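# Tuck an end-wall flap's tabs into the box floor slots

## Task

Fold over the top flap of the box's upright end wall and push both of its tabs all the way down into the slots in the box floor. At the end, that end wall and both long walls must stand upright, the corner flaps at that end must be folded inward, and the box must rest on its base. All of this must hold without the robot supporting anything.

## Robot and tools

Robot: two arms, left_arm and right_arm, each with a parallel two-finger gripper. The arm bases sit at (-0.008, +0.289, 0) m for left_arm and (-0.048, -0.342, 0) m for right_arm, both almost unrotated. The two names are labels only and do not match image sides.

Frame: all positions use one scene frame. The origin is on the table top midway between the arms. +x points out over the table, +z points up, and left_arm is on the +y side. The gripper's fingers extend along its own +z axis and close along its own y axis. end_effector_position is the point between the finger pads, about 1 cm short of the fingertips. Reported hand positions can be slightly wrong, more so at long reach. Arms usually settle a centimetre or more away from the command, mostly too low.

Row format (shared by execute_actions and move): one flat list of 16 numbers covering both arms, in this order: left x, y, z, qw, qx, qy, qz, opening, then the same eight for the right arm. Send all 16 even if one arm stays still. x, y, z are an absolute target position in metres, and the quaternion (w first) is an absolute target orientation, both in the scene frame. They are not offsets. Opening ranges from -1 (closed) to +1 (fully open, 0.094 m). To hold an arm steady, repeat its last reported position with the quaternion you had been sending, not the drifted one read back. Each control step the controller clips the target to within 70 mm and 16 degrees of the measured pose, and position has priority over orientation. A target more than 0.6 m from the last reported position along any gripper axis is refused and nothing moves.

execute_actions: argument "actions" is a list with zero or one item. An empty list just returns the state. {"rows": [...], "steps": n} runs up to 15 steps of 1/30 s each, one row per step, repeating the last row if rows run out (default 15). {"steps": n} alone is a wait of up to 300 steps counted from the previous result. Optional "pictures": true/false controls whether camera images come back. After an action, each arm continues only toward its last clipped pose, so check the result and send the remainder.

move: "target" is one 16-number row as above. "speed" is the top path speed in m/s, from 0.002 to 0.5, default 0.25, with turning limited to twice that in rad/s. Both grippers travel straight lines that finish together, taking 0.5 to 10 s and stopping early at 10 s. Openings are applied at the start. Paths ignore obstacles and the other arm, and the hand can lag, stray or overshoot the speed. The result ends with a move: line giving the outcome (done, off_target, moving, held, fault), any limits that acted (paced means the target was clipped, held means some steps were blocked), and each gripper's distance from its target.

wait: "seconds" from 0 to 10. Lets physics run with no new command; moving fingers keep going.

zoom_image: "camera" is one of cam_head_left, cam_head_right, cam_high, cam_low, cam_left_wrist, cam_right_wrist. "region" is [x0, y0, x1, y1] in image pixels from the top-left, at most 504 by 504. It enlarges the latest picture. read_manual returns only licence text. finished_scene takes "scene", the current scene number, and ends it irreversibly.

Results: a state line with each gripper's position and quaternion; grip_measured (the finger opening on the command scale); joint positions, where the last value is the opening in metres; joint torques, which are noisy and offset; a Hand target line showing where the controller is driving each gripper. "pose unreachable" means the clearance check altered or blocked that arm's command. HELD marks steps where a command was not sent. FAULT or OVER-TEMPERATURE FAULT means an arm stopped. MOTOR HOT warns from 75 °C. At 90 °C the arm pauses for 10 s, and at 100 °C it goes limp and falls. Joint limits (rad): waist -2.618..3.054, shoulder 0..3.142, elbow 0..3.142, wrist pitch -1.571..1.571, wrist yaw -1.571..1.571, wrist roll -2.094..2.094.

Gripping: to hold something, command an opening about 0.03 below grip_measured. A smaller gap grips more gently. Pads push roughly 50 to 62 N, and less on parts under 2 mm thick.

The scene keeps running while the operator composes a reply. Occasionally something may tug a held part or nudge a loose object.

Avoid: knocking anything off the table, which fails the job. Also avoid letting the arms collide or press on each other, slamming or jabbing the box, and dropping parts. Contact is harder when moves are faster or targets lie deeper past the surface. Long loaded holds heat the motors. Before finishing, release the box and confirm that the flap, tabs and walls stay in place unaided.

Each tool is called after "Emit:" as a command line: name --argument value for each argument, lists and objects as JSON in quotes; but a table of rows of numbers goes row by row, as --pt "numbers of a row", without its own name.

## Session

Emit:
execute_actions --actions '[]'

Scene clock: 0.00 s of 4500.00 s.
left_arm: end_effector_position=(+0.3772, +0.2743, +0.4091) grip_measured=-0.400 end_effector_quat_wxyz=(+0.710, +0.016, +0.704, -0.016) | right_arm: end_effector_position=(+0.3363, -0.3297, +0.4109) grip_measured=+1.000 end_effector_quat_wxyz=(+0.709, -0.017, +0.705, +0.005)
Joint positions: left_arm=[-0.008  1.063  1.054  0.017  0.006  0.     0.028] | right_arm=[-0.009  1.06   1.062  0.005 -0.002 -0.016  0.094]
Joint velocities: left_arm=[-0.017 -0.007 -0.012  0.007  0.007 -0.037  0.001] | right_arm=[-0.002  0.007 -0.002 -0.022 -0.037 -0.037  0.   ]
Joint torques (N m, as the arm reports them, + toward a larger angle): no reading
Hand target (left_arm): +0.375, +0.274, +0.411; +0.710, +0.015, +0.704, -0.016
Hand target (right_arm): +0.334, -0.330, +0.415; +0.712, -0.016, +0.702, +0.006

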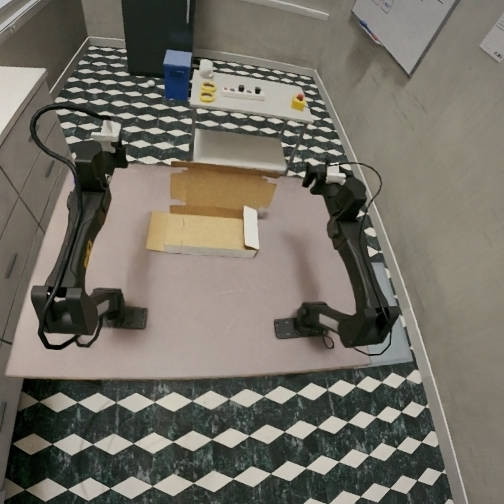

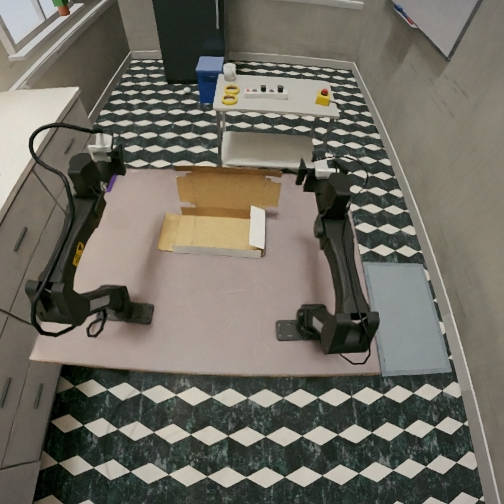

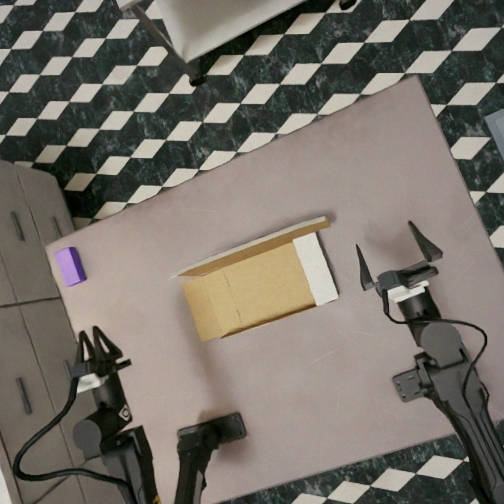

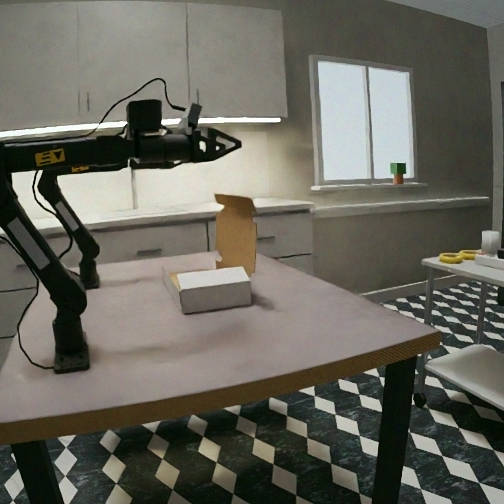

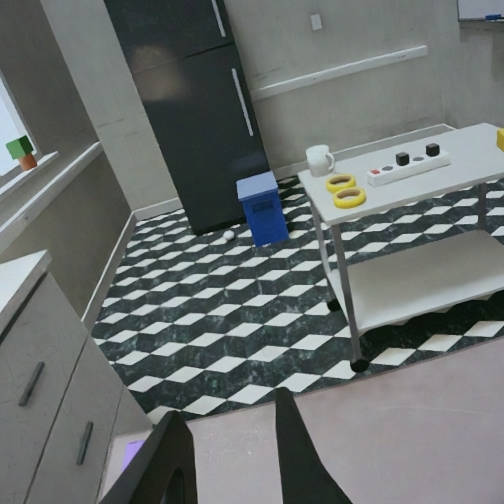

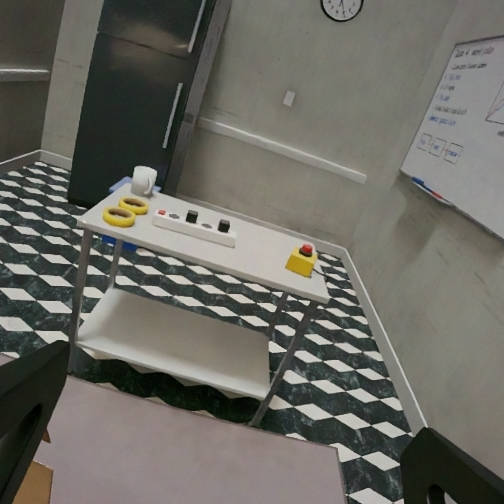

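Emit:
move --target '[0.2,0.4,0.35,0.71,0.016,0.704,-0.016,-0.4,0.32,-0.19,0.13,0.279,-0.084,0.956,0.024,1]'

Scene clock: 9.77 s of 4500.00 s.
left_arm: end_effector_position=(+0.1978, +0.4024, +0.3576) grip_measured=-0.400 end_effector_quat_wxyz=(+0.709, +0.024, +0.705, -0.003) | right_arm: end_effector_position=(+0.3192, -0.1950, +0.1177) grip_measured=+1.000 end_effector_quat_wxyz=(+0.274, -0.089, +0.957, +0.023)
Joint positions: left_arm=[ 1.363  0.662  0.719 -0.029  1.372  0.002  0.028] | right_arm=[ 0.403  1.577  1.124 -0.578  0.14   0.218  0.094]
Joint velocities: left_arm=[ 0.002 -0.002 -0.017  0.081 -0.022 -0.022  0.001] | right_arm=[ 0.002  0.012 -0.007 -0.007 -0.051  0.051  0.   ]
Joint torques (N m, as the arm reports them, + toward a larger angle): left_arm=[0.62 1.56 5.89 1.36 0.08 0.01] | right_arm=[ 0.83 -7.35 12.11  0.89 -0.04  0.08]
Hand target (left_arm): +0.198, +0.405, +0.350; +0.707, +0.019, +0.706, -0.013
Hand target (right_arm): +0.322, -0.188, +0.128; +0.280, -0.089, +0.956, +0.031
Off the commanded pose (left_arm): 0.008 m, 2 deg.
Off the commanded pose (right_arm): 0.013 m, 1 deg.
After step 90, 4.00 s passed at rest.
move: off_target (right_arm)

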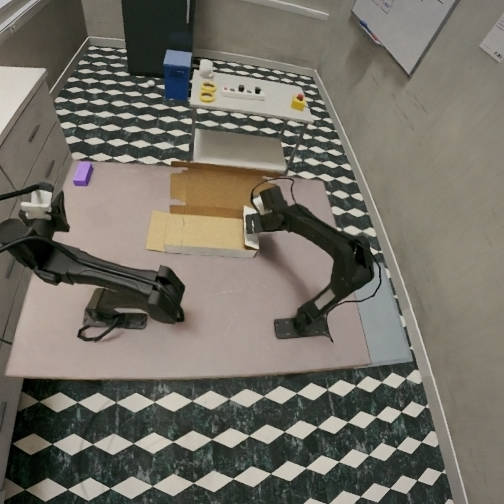

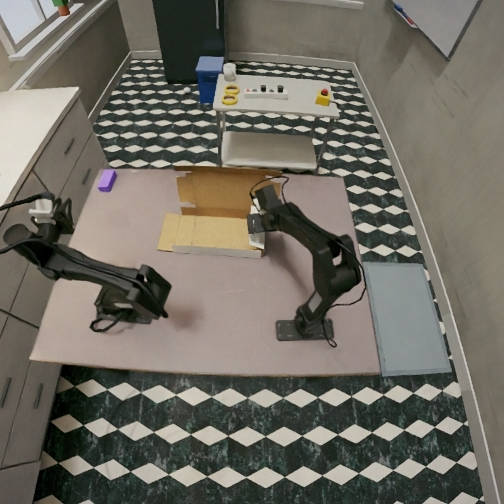

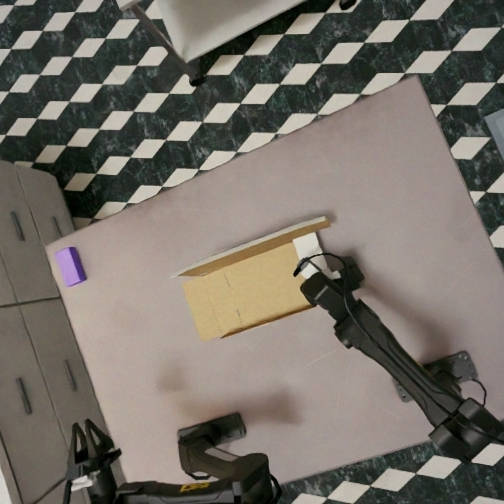

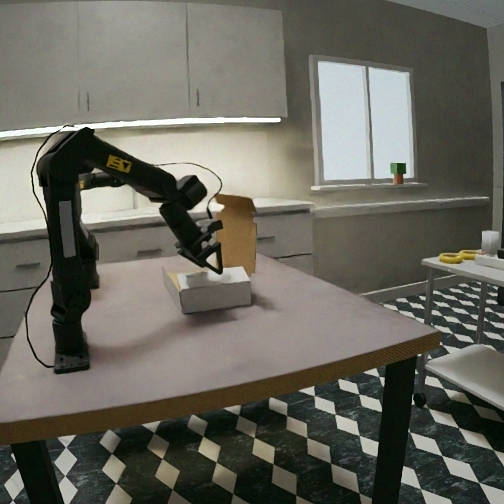

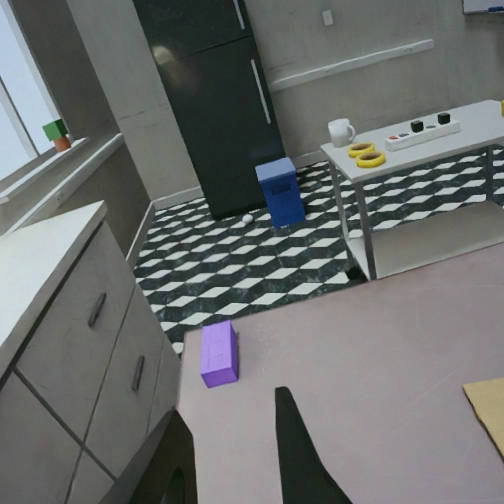

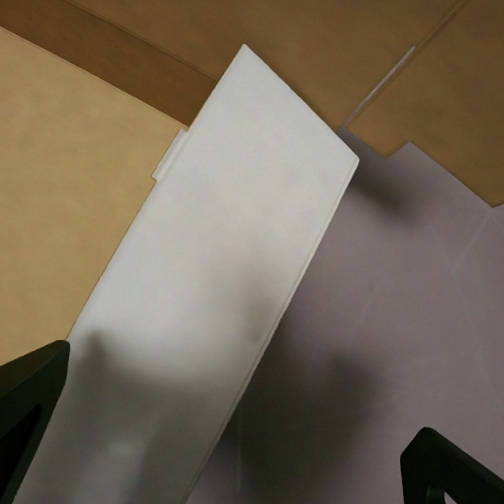

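Emit:
move --target '[0.2,0.4,0.35,0.71,0.016,0.704,-0.016,-0.4,0.33,-0.205,0.075,0.28,0,0.96,0,1]' --speed 0.08

Emit:
move --target '[0.2,0.4,0.35,0.71,0.016,0.704,-0.016,-0.4,0.325,-0.2,0.035,0.28,0,0.96,0,1]' --speed 0.04

Scene clock: 18.00 s of 4500.00 s.
left_arm: end_effector_position=(+0.1995, +0.4011, +0.3540) grip_measured=-0.400 end_effector_quat_wxyz=(+0.709, +0.021, +0.704, -0.014) | right_arm: end_effector_position=(+0.3382, -0.2005, +0.0921) grip_measured=+1.000 end_effector_quat_wxyz=(+0.298, -0.001, +0.954, +0.017)
Joint positions: left_arm=[ 1.35   0.662  0.702 -0.006  1.371 -0.022  0.028] | right_arm=[ 0.403  1.646  1.065 -0.418  0.215  0.377  0.094]
Joint velocities: left_arm=[-0.007  0.007  0.007  0.022 -0.081  0.022  0.001] | right_arm=[ 0.002  0.002 -0.007  0.022 -0.037 -0.037  0.   ]
Joint torques (N m, as the arm reports them, + toward a larger angle): left_arm=[-0.84 -0.27  5.99  1.41 -0.14 -0.06] | right_arm=[ 0.72 -6.43  6.15  1.02  0.34  0.04]
Hand target (left_arm): +0.200, +0.400, +0.350; +0.710, +0.016, +0.704, -0.016
Hand target (right_arm): +0.330, -0.205, +0.075; +0.279, -0.000, +0.960, -0.000
Off the commanded pose (left_arm): 0.004 m, 1 deg.
Off the commanded pose (right_arm): 0.019 m, 3 deg.
After step 90, 3.70 s passed at rest.
move: off_target (right_arm)

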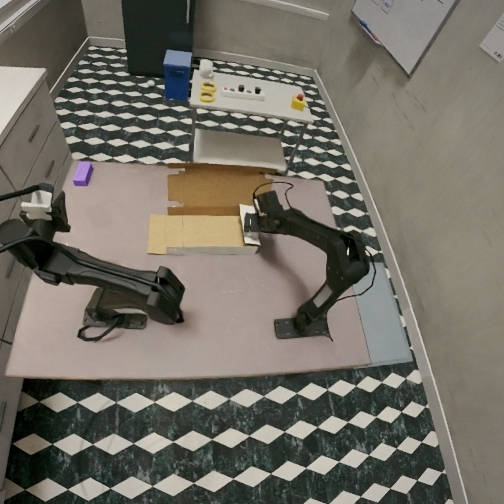

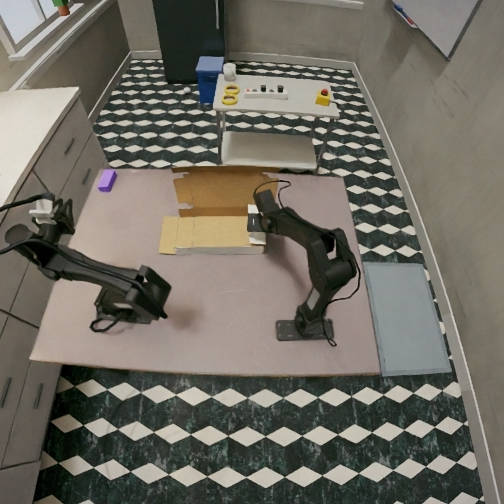

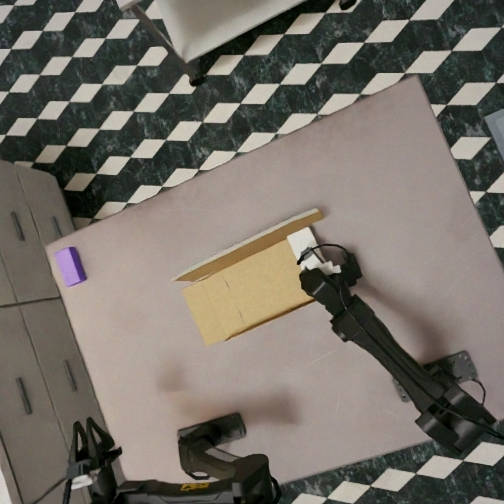

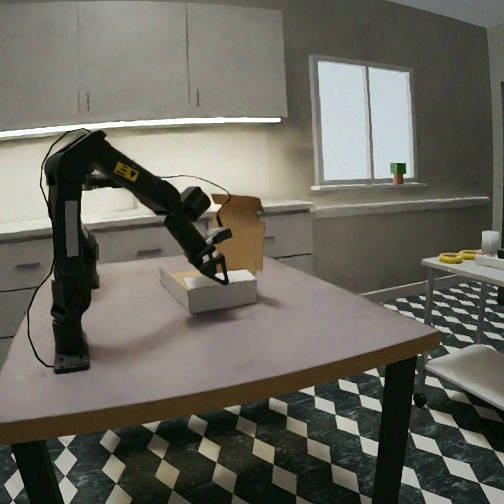

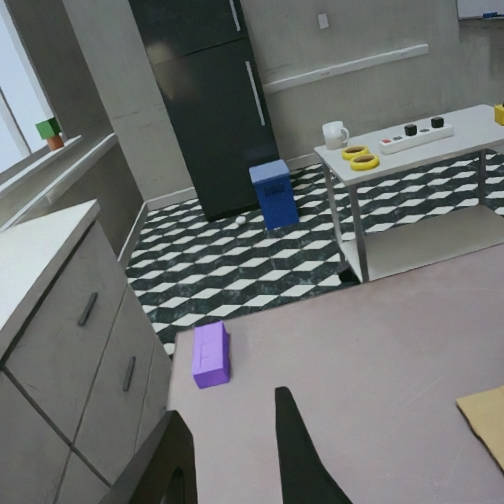

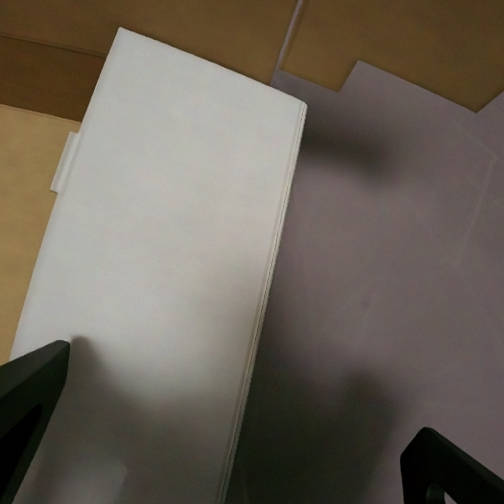

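Scene clock: 19.77 s of 4500.00 s.
left_arm: end_effector_position=(+0.1995, +0.4011, +0.3542) grip_measured=-0.400 end_effector_quat_wxyz=(+0.709, +0.021, +0.704, -0.014) | right_arm: end_effector_position=(+0.3409, -0.1954, +0.0588) grip_measured=+1.000 end_effector_quat_wxyz=(+0.313, +0.008, +0.950, +0.019)
Joint positions: left_arm=[ 1.35   0.662  0.702 -0.004  1.371 -0.024  0.028] | right_arm=[ 0.421  1.704  0.967 -0.237  0.238  0.402  0.094]
Joint velocities: left_arm=[-0.007  0.012 -0.012  0.037 -0.007 -0.037  0.   ] | right_arm=[-0.007 -0.007  0.007 -0.066 -0.081 -0.037  0.   ]
Joint torques (N m, as the arm reports them, + toward a larger angle): left_arm=[-0.75 -0.33  5.98  1.39 -0.19 -0.07] | right_arm=[ 1.04 -6.22  5.33  0.86  0.22  0.  ]
Hand target (left_arm): +0.200, +0.400, +0.350; +0.710, +0.016, +0.704, -0.016
Hand target (right_arm): +0.325, -0.200, +0.036; +0.280, -0.000, +0.960, +0.000
Off the commanded pose (left_arm): 0.004 m, 1 deg.
Off the commanded pose (right_arm): 0.029 m, 5 deg.
move: off_target (right_arm)

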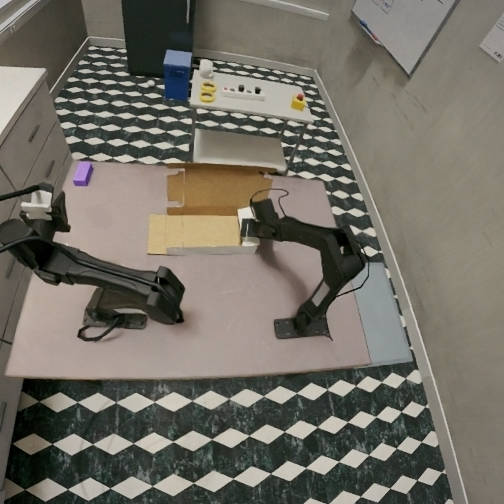

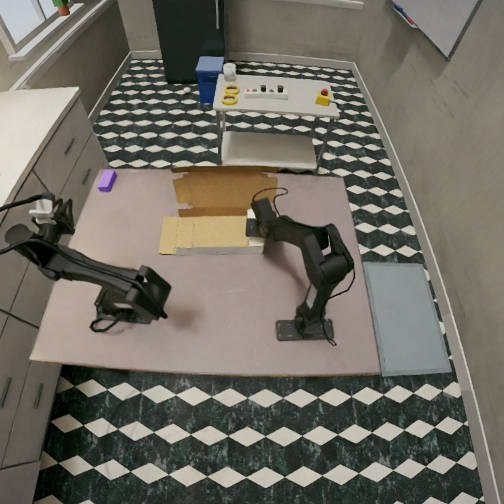

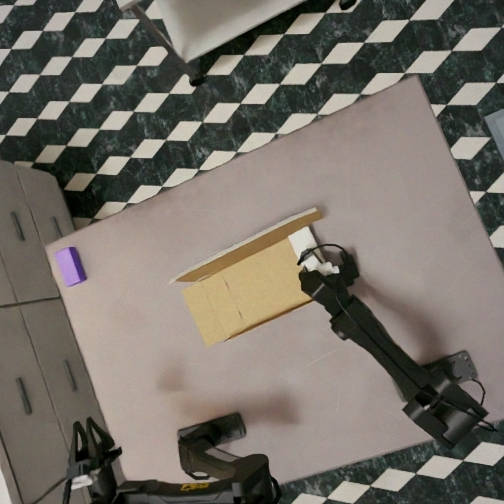

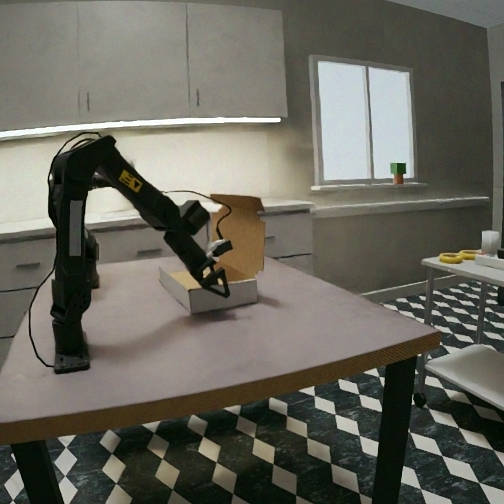

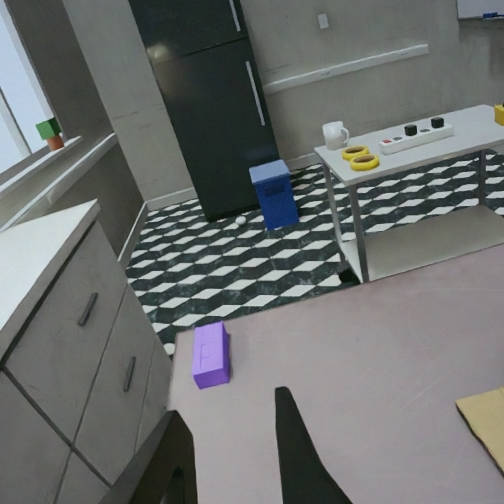

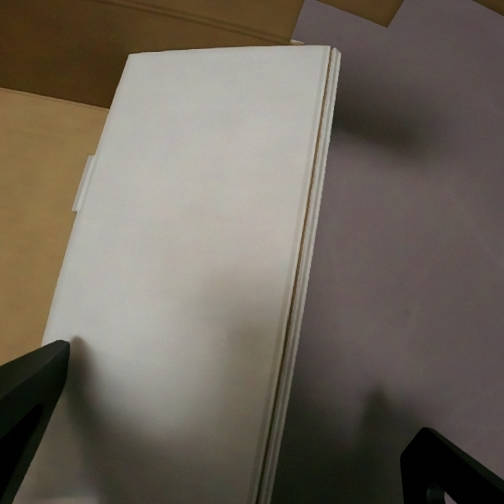

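Finger at the edge; continue down.

Emit:
move --target '[0.2,0.4,0.35,0.71,0.016,0.704,-0.016,-0.4,0.325,-0.195,0.0,0.25,0,0.968,0,1]' --speed 0.03

Scene clock: 29.17 s of 4500.00 s.
left_arm: end_effector_position=(+0.1995, +0.4011, +0.3542) grip_measured=-0.400 end_effector_quat_wxyz=(+0.709, +0.021, +0.704, -0.014) | right_arm: end_effector_position=(+0.3425, -0.1922, +0.0324) grip_measured=+1.000 end_effector_quat_wxyz=(+0.294, +0.008, +0.956, +0.017)
Joint positions: left_arm=[ 1.35   0.662  0.702 -0.004  1.371 -0.024  0.028] | right_arm=[ 0.422  1.784  0.967 -0.196  0.226  0.412  0.094]
Joint velocities: left_arm=[ 0.002  0.012 -0.012  0.022  0.007  0.022 -0.001] | right_arm=[ 0.002 -0.012 -0.012 -0.022  0.022  0.007  0.   ]
Joint torques (N m, as the arm reports them, + toward a larger angle): left_arm=[-0.81 -0.21  6.04  1.37 -0.16 -0.03] | right_arm=[ 0.97 -4.57  5.57  0.83  0.03  0.04]
Hand target (left_arm): +0.200, +0.400, +0.350; +0.710, +0.016, +0.704, -0.016
Hand target (right_arm): +0.324, -0.196, +0.001; +0.250, -0.000, +0.968, +0.001
Off the commanded pose (left_arm): 0.004 m, 1 deg.
Off the commanded pose (right_arm): 0.037 m, 6 deg.
After step 90, 3.87 s passed at rest.
move: off_target (right_arm)

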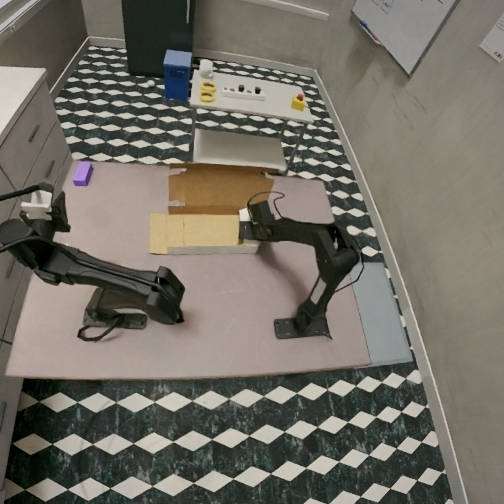

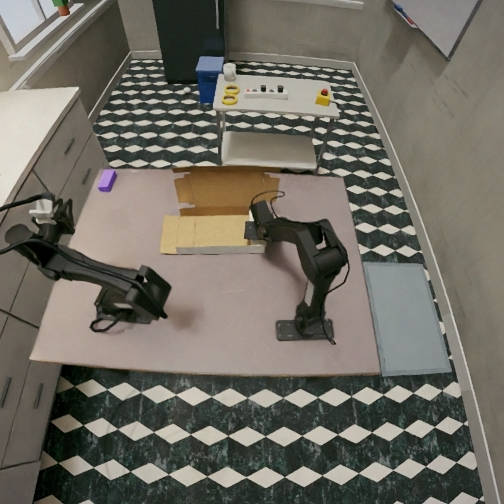

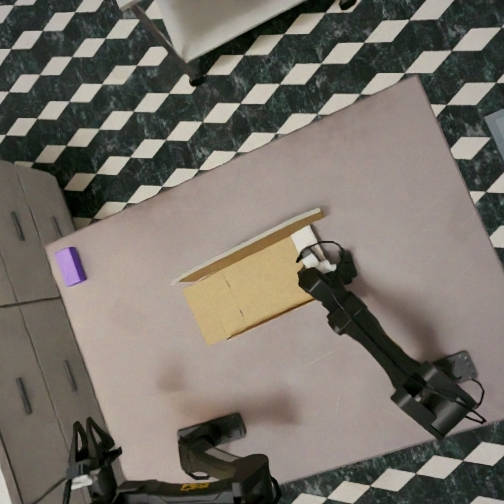

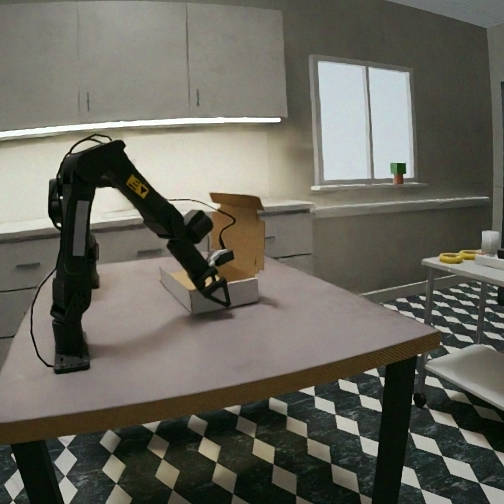

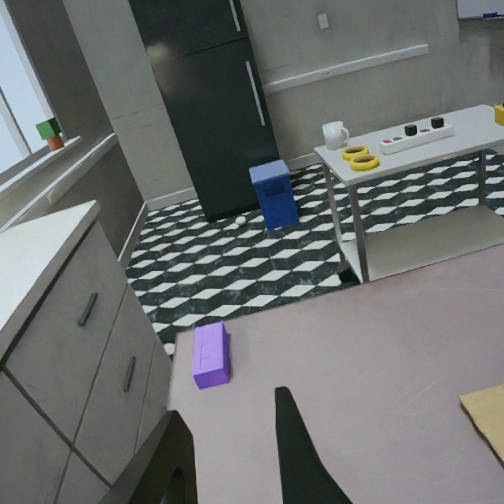

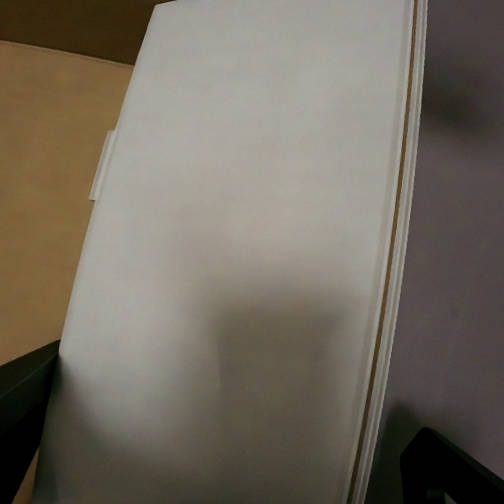

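Emit:
move --target '[0.2,0.4,0.35,0.71,0.016,0.704,-0.016,-0.4,0.335,-0.21,0.012,0.25,0,0.968,0,0.2,0,0,0,0]'

Emit:
move --target '[0.2,0.4,0.35,0.71,0.016,0.704,-0.016,-0.4,0.335,-0.205,0.012,0.25,0,0.968,0,0.2]' --speed 0.02


Scene clock: 37.27 s of 4500.00 s.
left_arm: end_effector_position=(+0.1995, +0.4011, +0.3542) grip_measured=-0.400 end_effector_quat_wxyz=(+0.709, +0.021, +0.704, -0.014) | right_arm: end_effector_position=(+0.3450, -0.1922, +0.0333) grip_measured=+0.204 end_effector_quat_wxyz=(+0.292, +0.000, +0.956, +0.024)
Joint positions: left_arm=[ 1.35   0.662  0.702 -0.004  1.371 -0.024  0.028] | right_arm=[ 0.409  1.786  0.975 -0.197  0.202  0.39   0.057]
Joint velocities: left_arm=[-0.012 -0.012 -0.002  0.022  0.051  0.022 -0.001] | right_arm=[ 0.017  0.002  0.002 -0.022 -0.081 -0.007 -0.   ]
Joint torques (N m, as the arm reports them, + toward a larger angle): left_arm=[-0.75 -0.22  6.    1.36 -0.15 -0.03] | right_arm=[-1.51 -5.77  8.67  0.45  0.1  -0.11]
Hand target (left_arm): +0.200, +0.400, +0.350; +0.710, +0.016, +0.704, -0.016
Hand target (right_arm): +0.334, -0.205, +0.013; +0.251, -0.000, +0.968, +0.002
Off the commanded pose (left_arm): 0.004 m, 1 deg.
Off the commanded pose (right_arm): 0.027 m, 6 deg.
After step 90, 2.40 s passed at rest.
move: off_target (right_arm)

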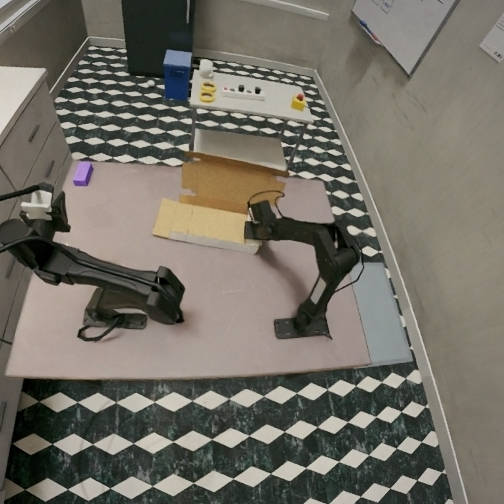

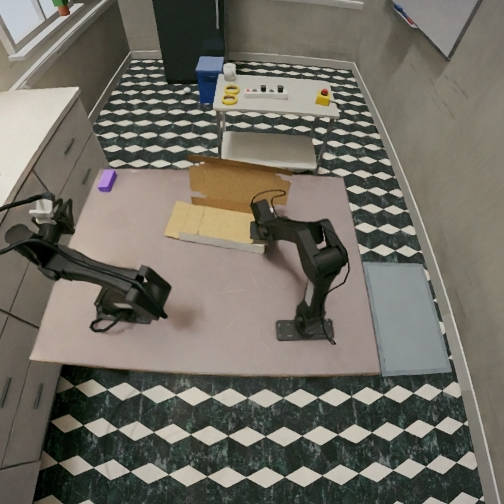

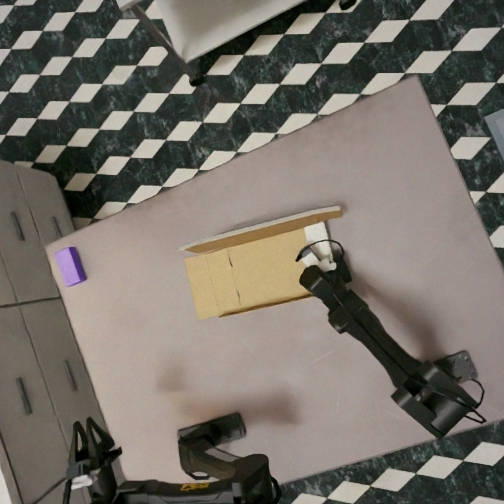

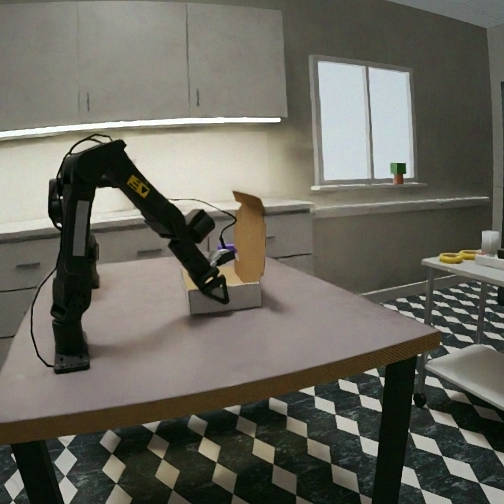

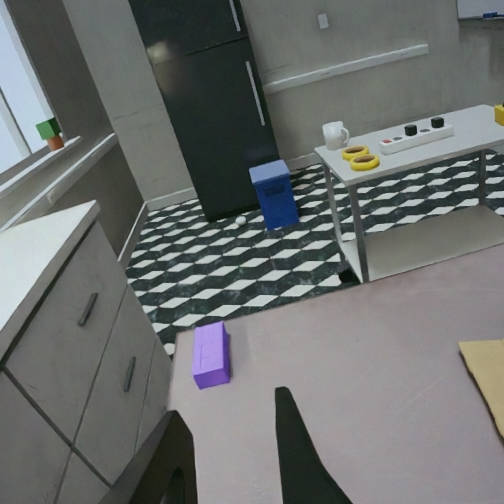

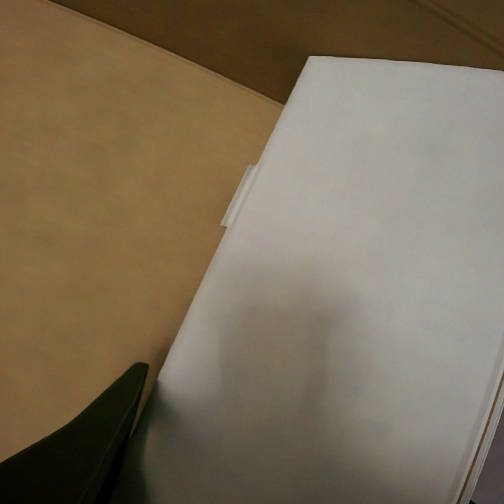

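Emit:
move --target '[0.2,0.4,0.35,0.71,0.016,0.704,-0.016,-0.4,0.34,-0.2,0.018,0.25,0,0.968,0,-0.85]' --speed 0.02

Emit:
zoom_image --camera "cam_head_right" --region '[160,150,320,280]'

Scene clock: 43.67 s of 4500.00 s.
left_arm: end_effector_position=(+0.1995, +0.4011, +0.3542) grip_measured=-0.400 end_effector_quat_wxyz=(+0.709, +0.021, +0.704, -0.014) | right_arm: end_effector_position=(+0.3451, -0.1930, +0.0322) grip_measured=-0.846 end_effector_quat_wxyz=(+0.279, -0.001, +0.960, +0.016)
Joint positions: left_arm=[ 1.35   0.662  0.702 -0.004  1.371 -0.024  0.028] | right_arm=[ 0.408  1.802  1.009 -0.247  0.204  0.389  0.007]
Joint velocities: left_arm=[-0.012  0.002 -0.017 -0.007  0.007 -0.051 -0.001] | right_arm=[-0.012 -0.012  0.002  0.037 -0.007 -0.037 -0.001]
Joint torques (N m, as the arm reports them, + toward a larger angle): left_arm=[-0.77 -0.25  6.09  1.36 -0.15 -0.08] | right_arm=[-0.86 -6.29  9.42  0.56  0.11 -0.04]
Hand target (left_arm): +0.200, +0.400, +0.350; +0.710, +0.016, +0.704, -0.016
Hand target (right_arm): +0.340, -0.200, +0.018; +0.250, -0.000, +0.968, +0.001
Off the commanded pose (left_arm): 0.004 m, 1 deg.
Off the commanded pose (right_arm): 0.017 m, 4 deg.
After step 90, 0.70 s passed at rest.
move: off_target (right_arm)

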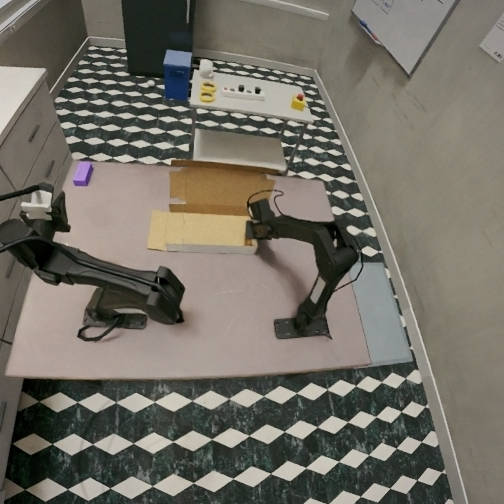

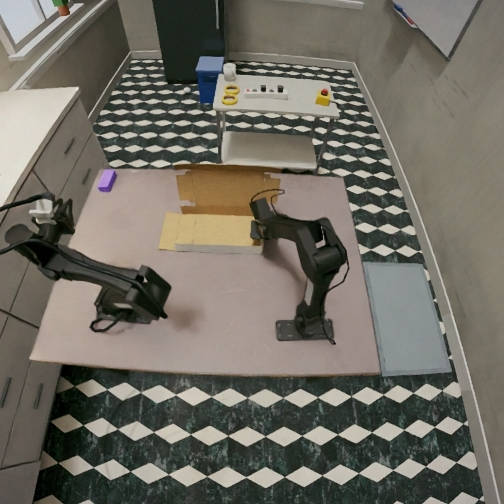

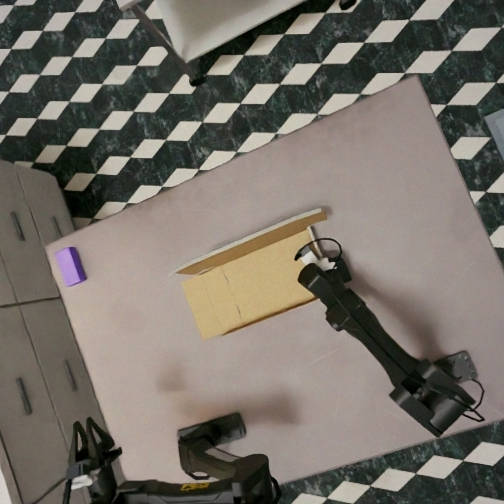

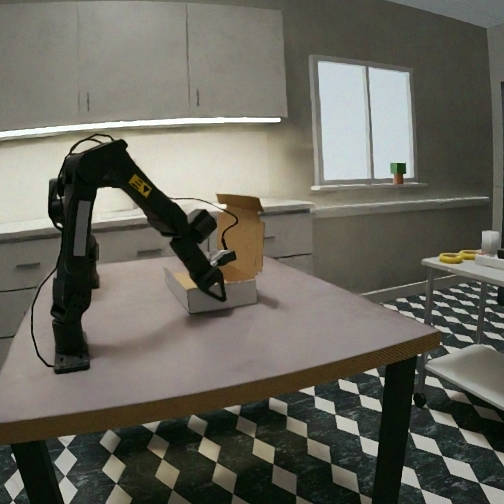

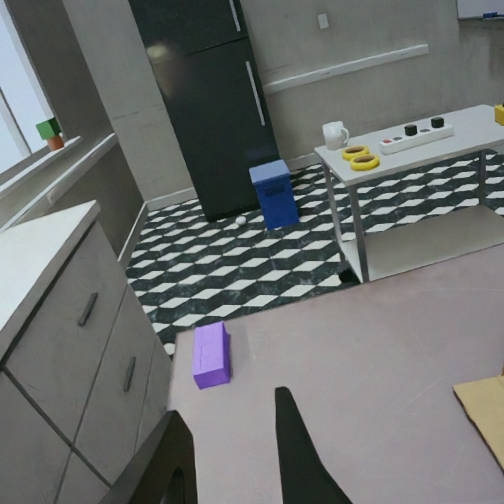

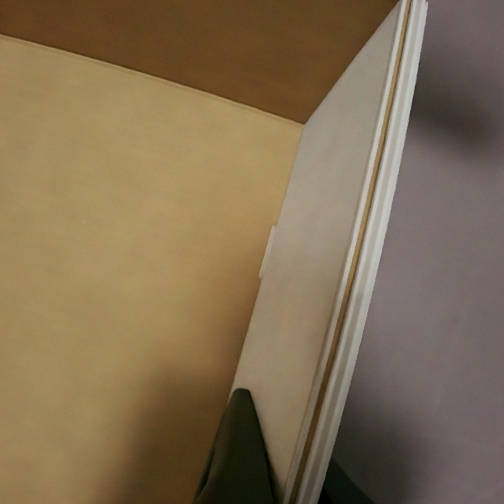

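Region (160, 150, 320, 280) of cam_head_right's 504x504 image, scaled by 3.150, with more detail than that image has; it fills the top 410 rows of this view, and the rest is white.

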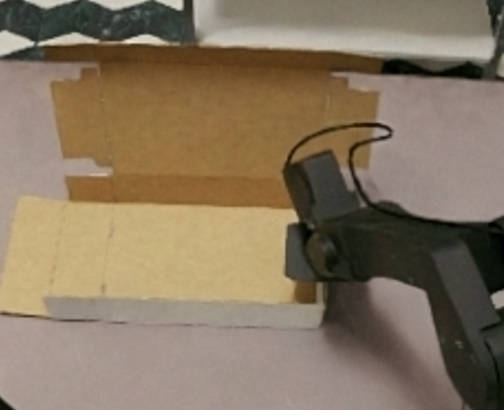

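Emit:
move --target '[0.2,0.4,0.35,0.71,0.016,0.704,-0.016,-0.4,0.34,-0.198,0.022,0.25,0,0.968,0,-0.95]' --speed 0.02

Emit:
move --target '[0.2,0.4,0.35,0.71,0.016,0.704,-0.016,-0.4,0.342,-0.195,0.035,0.25,0,0.968,0,-0.4]' --speed 0.02

Scene clock: 48.57 s of 4500.00 s.
left_arm: end_effector_position=(+0.1995, +0.4011, +0.3542) grip_measured=-0.400 end_effector_quat_wxyz=(+0.709, +0.021, +0.704, -0.014) | right_arm: end_effector_position=(+0.3454, -0.1936, +0.0324) grip_measured=-0.917 end_effector_quat_wxyz=(+0.276, -0.002, +0.961, +0.012)
Joint positions: left_arm=[ 1.35   0.662  0.702 -0.004  1.371 -0.024  0.028] | right_arm=[ 0.408  1.805  1.018 -0.26   0.208  0.387  0.004]
Joint velocities: left_arm=[-0.012 -0.017 -0.002  0.007 -0.022 -0.081 -0.   ] | right_arm=[ 0.017  0.007 -0.002 -0.037 -0.037  0.051 -0.001]
Joint torques (N m, as the arm reports them, + toward a larger angle): left_arm=[-0.74 -0.29  6.04  1.38 -0.16 -0.07] | right_arm=[-0.33 -7.03  9.68  0.51  0.1   0.03]
Hand target (left_arm): +0.200, +0.400, +0.350; +0.710, +0.016, +0.704, -0.016
Hand target (right_arm): +0.340, -0.198, +0.022; +0.251, -0.000, +0.968, +0.001
Off the commanded pose (left_arm): 0.004 m, 1 deg.
Off the commanded pose (right_arm): 0.013 m, 3 deg.
move: off_target (right_arm)

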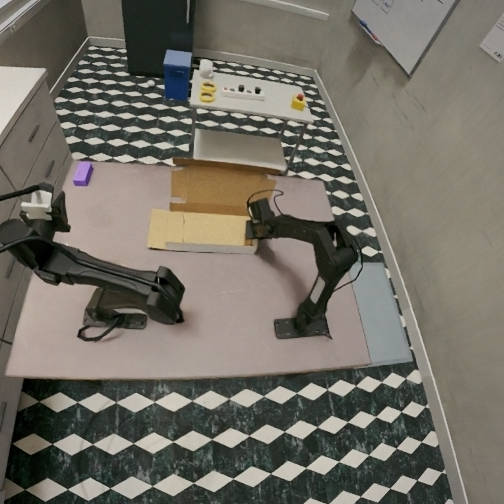

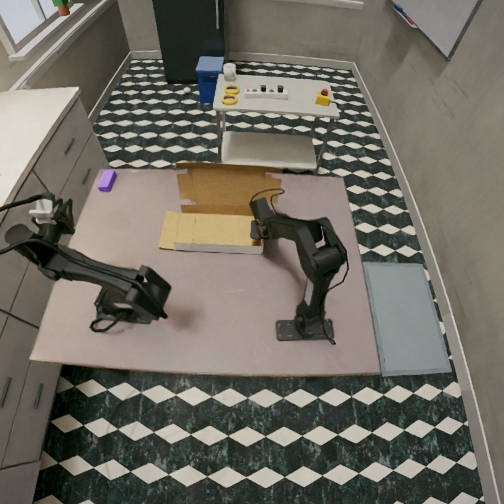

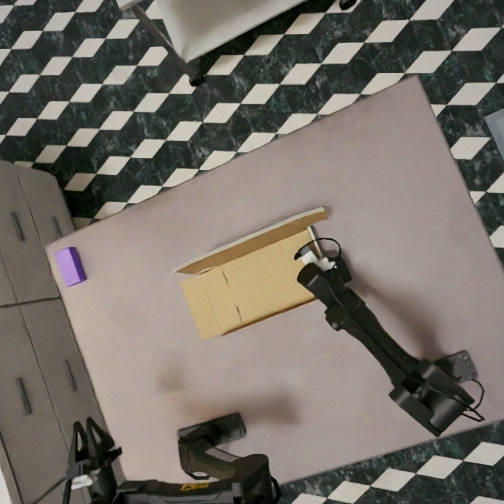

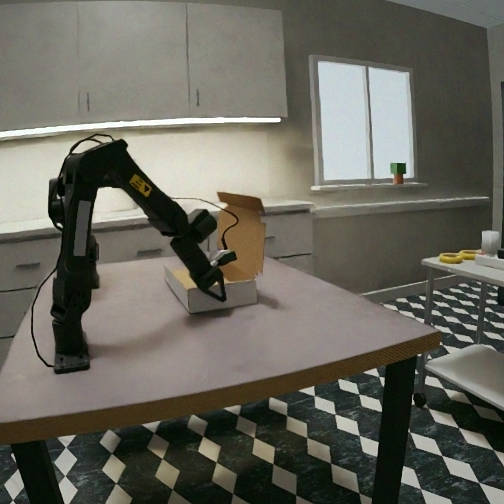

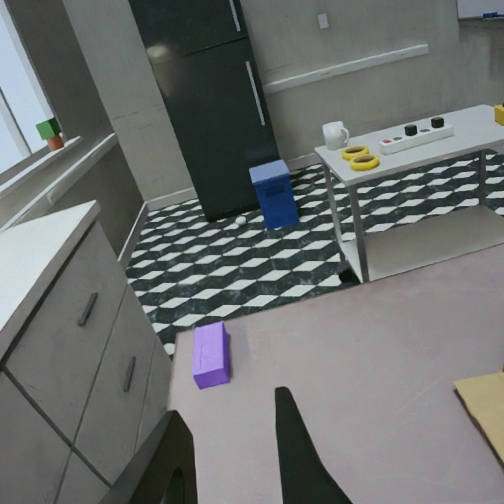

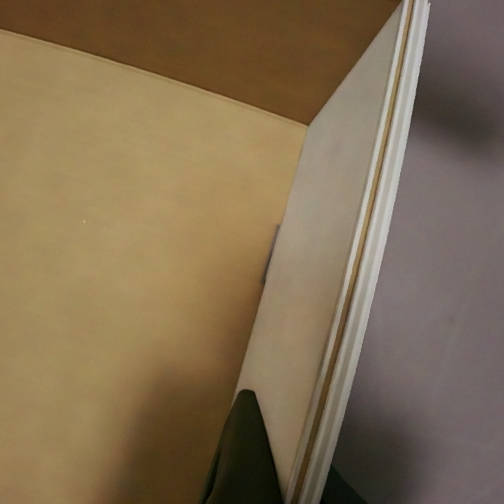

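Scene clock: 50.27 s of 4500.00 s.
left_arm: end_effector_position=(+0.1995, +0.4011, +0.3542) grip_measured=-0.400 end_effector_quat_wxyz=(+0.709, +0.021, +0.704, -0.014) | right_arm: end_effector_position=(+0.3379, -0.1972, +0.0327) grip_measured=-0.402 end_effector_quat_wxyz=(+0.251, -0.004, +0.968, +0.001)
Joint positions: left_arm=[ 1.35   0.662  0.702 -0.004  1.371 -0.024  0.028] | right_arm=[ 0.408  1.805  1.05  -0.349  0.208  0.389  0.028]
Joint velocities: left_arm=[ 0.012  0.012 -0.007  0.007 -0.066 -0.007 -0.   ] | right_arm=[-0.017 -0.007 -0.007 -0.139 -0.037  0.022  0.   ]
Joint torques (N m, as the arm reports them, + toward a larger angle): left_arm=[-0.77 -0.31  6.07  1.37 -0.15 -0.05] | right_arm=[ 0.16 -8.15 10.72  0.77  0.14  0.06]
Hand target (left_arm): +0.200, +0.400, +0.350; +0.710, +0.016, +0.704, -0.016
Hand target (right_arm): +0.342, -0.195, +0.035; +0.250, -0.000, +0.968, +0.001
Off the commanded pose (left_arm): 0.004 m, 1 deg.
Off the commanded pose (right_arm): 0.005 m, 0 deg.
move: done

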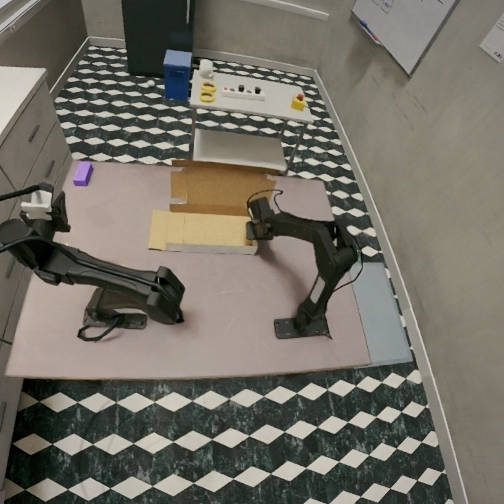

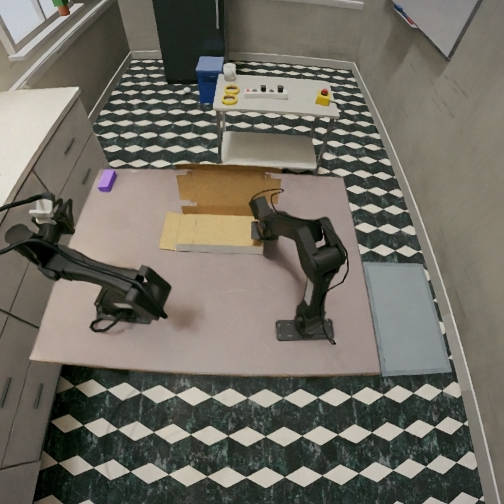

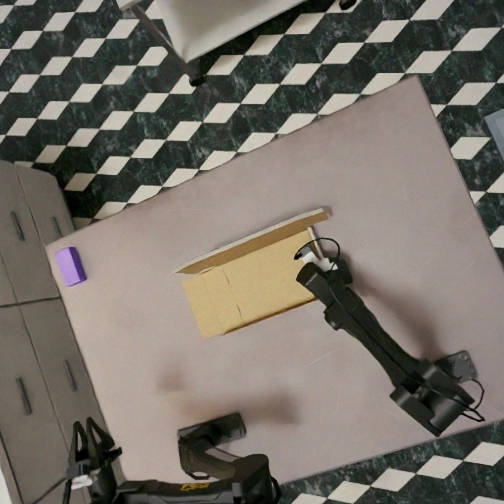

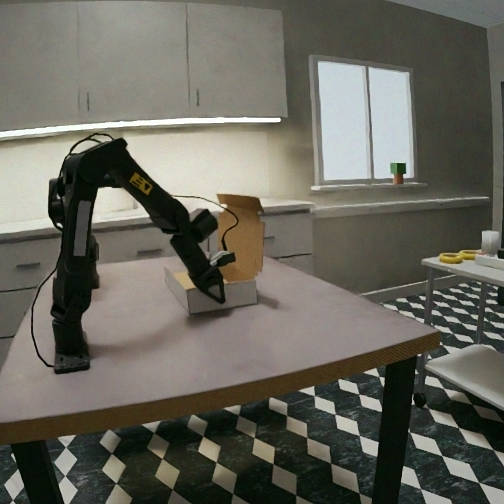

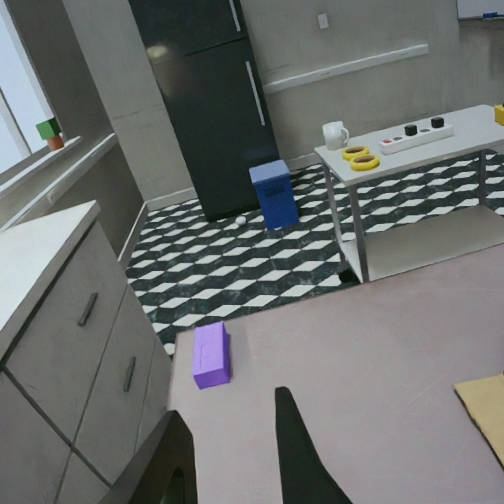

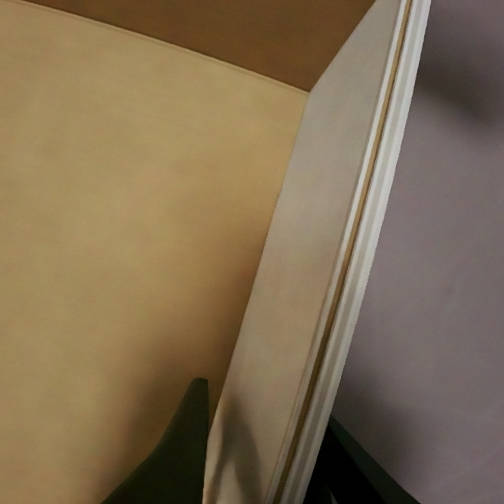

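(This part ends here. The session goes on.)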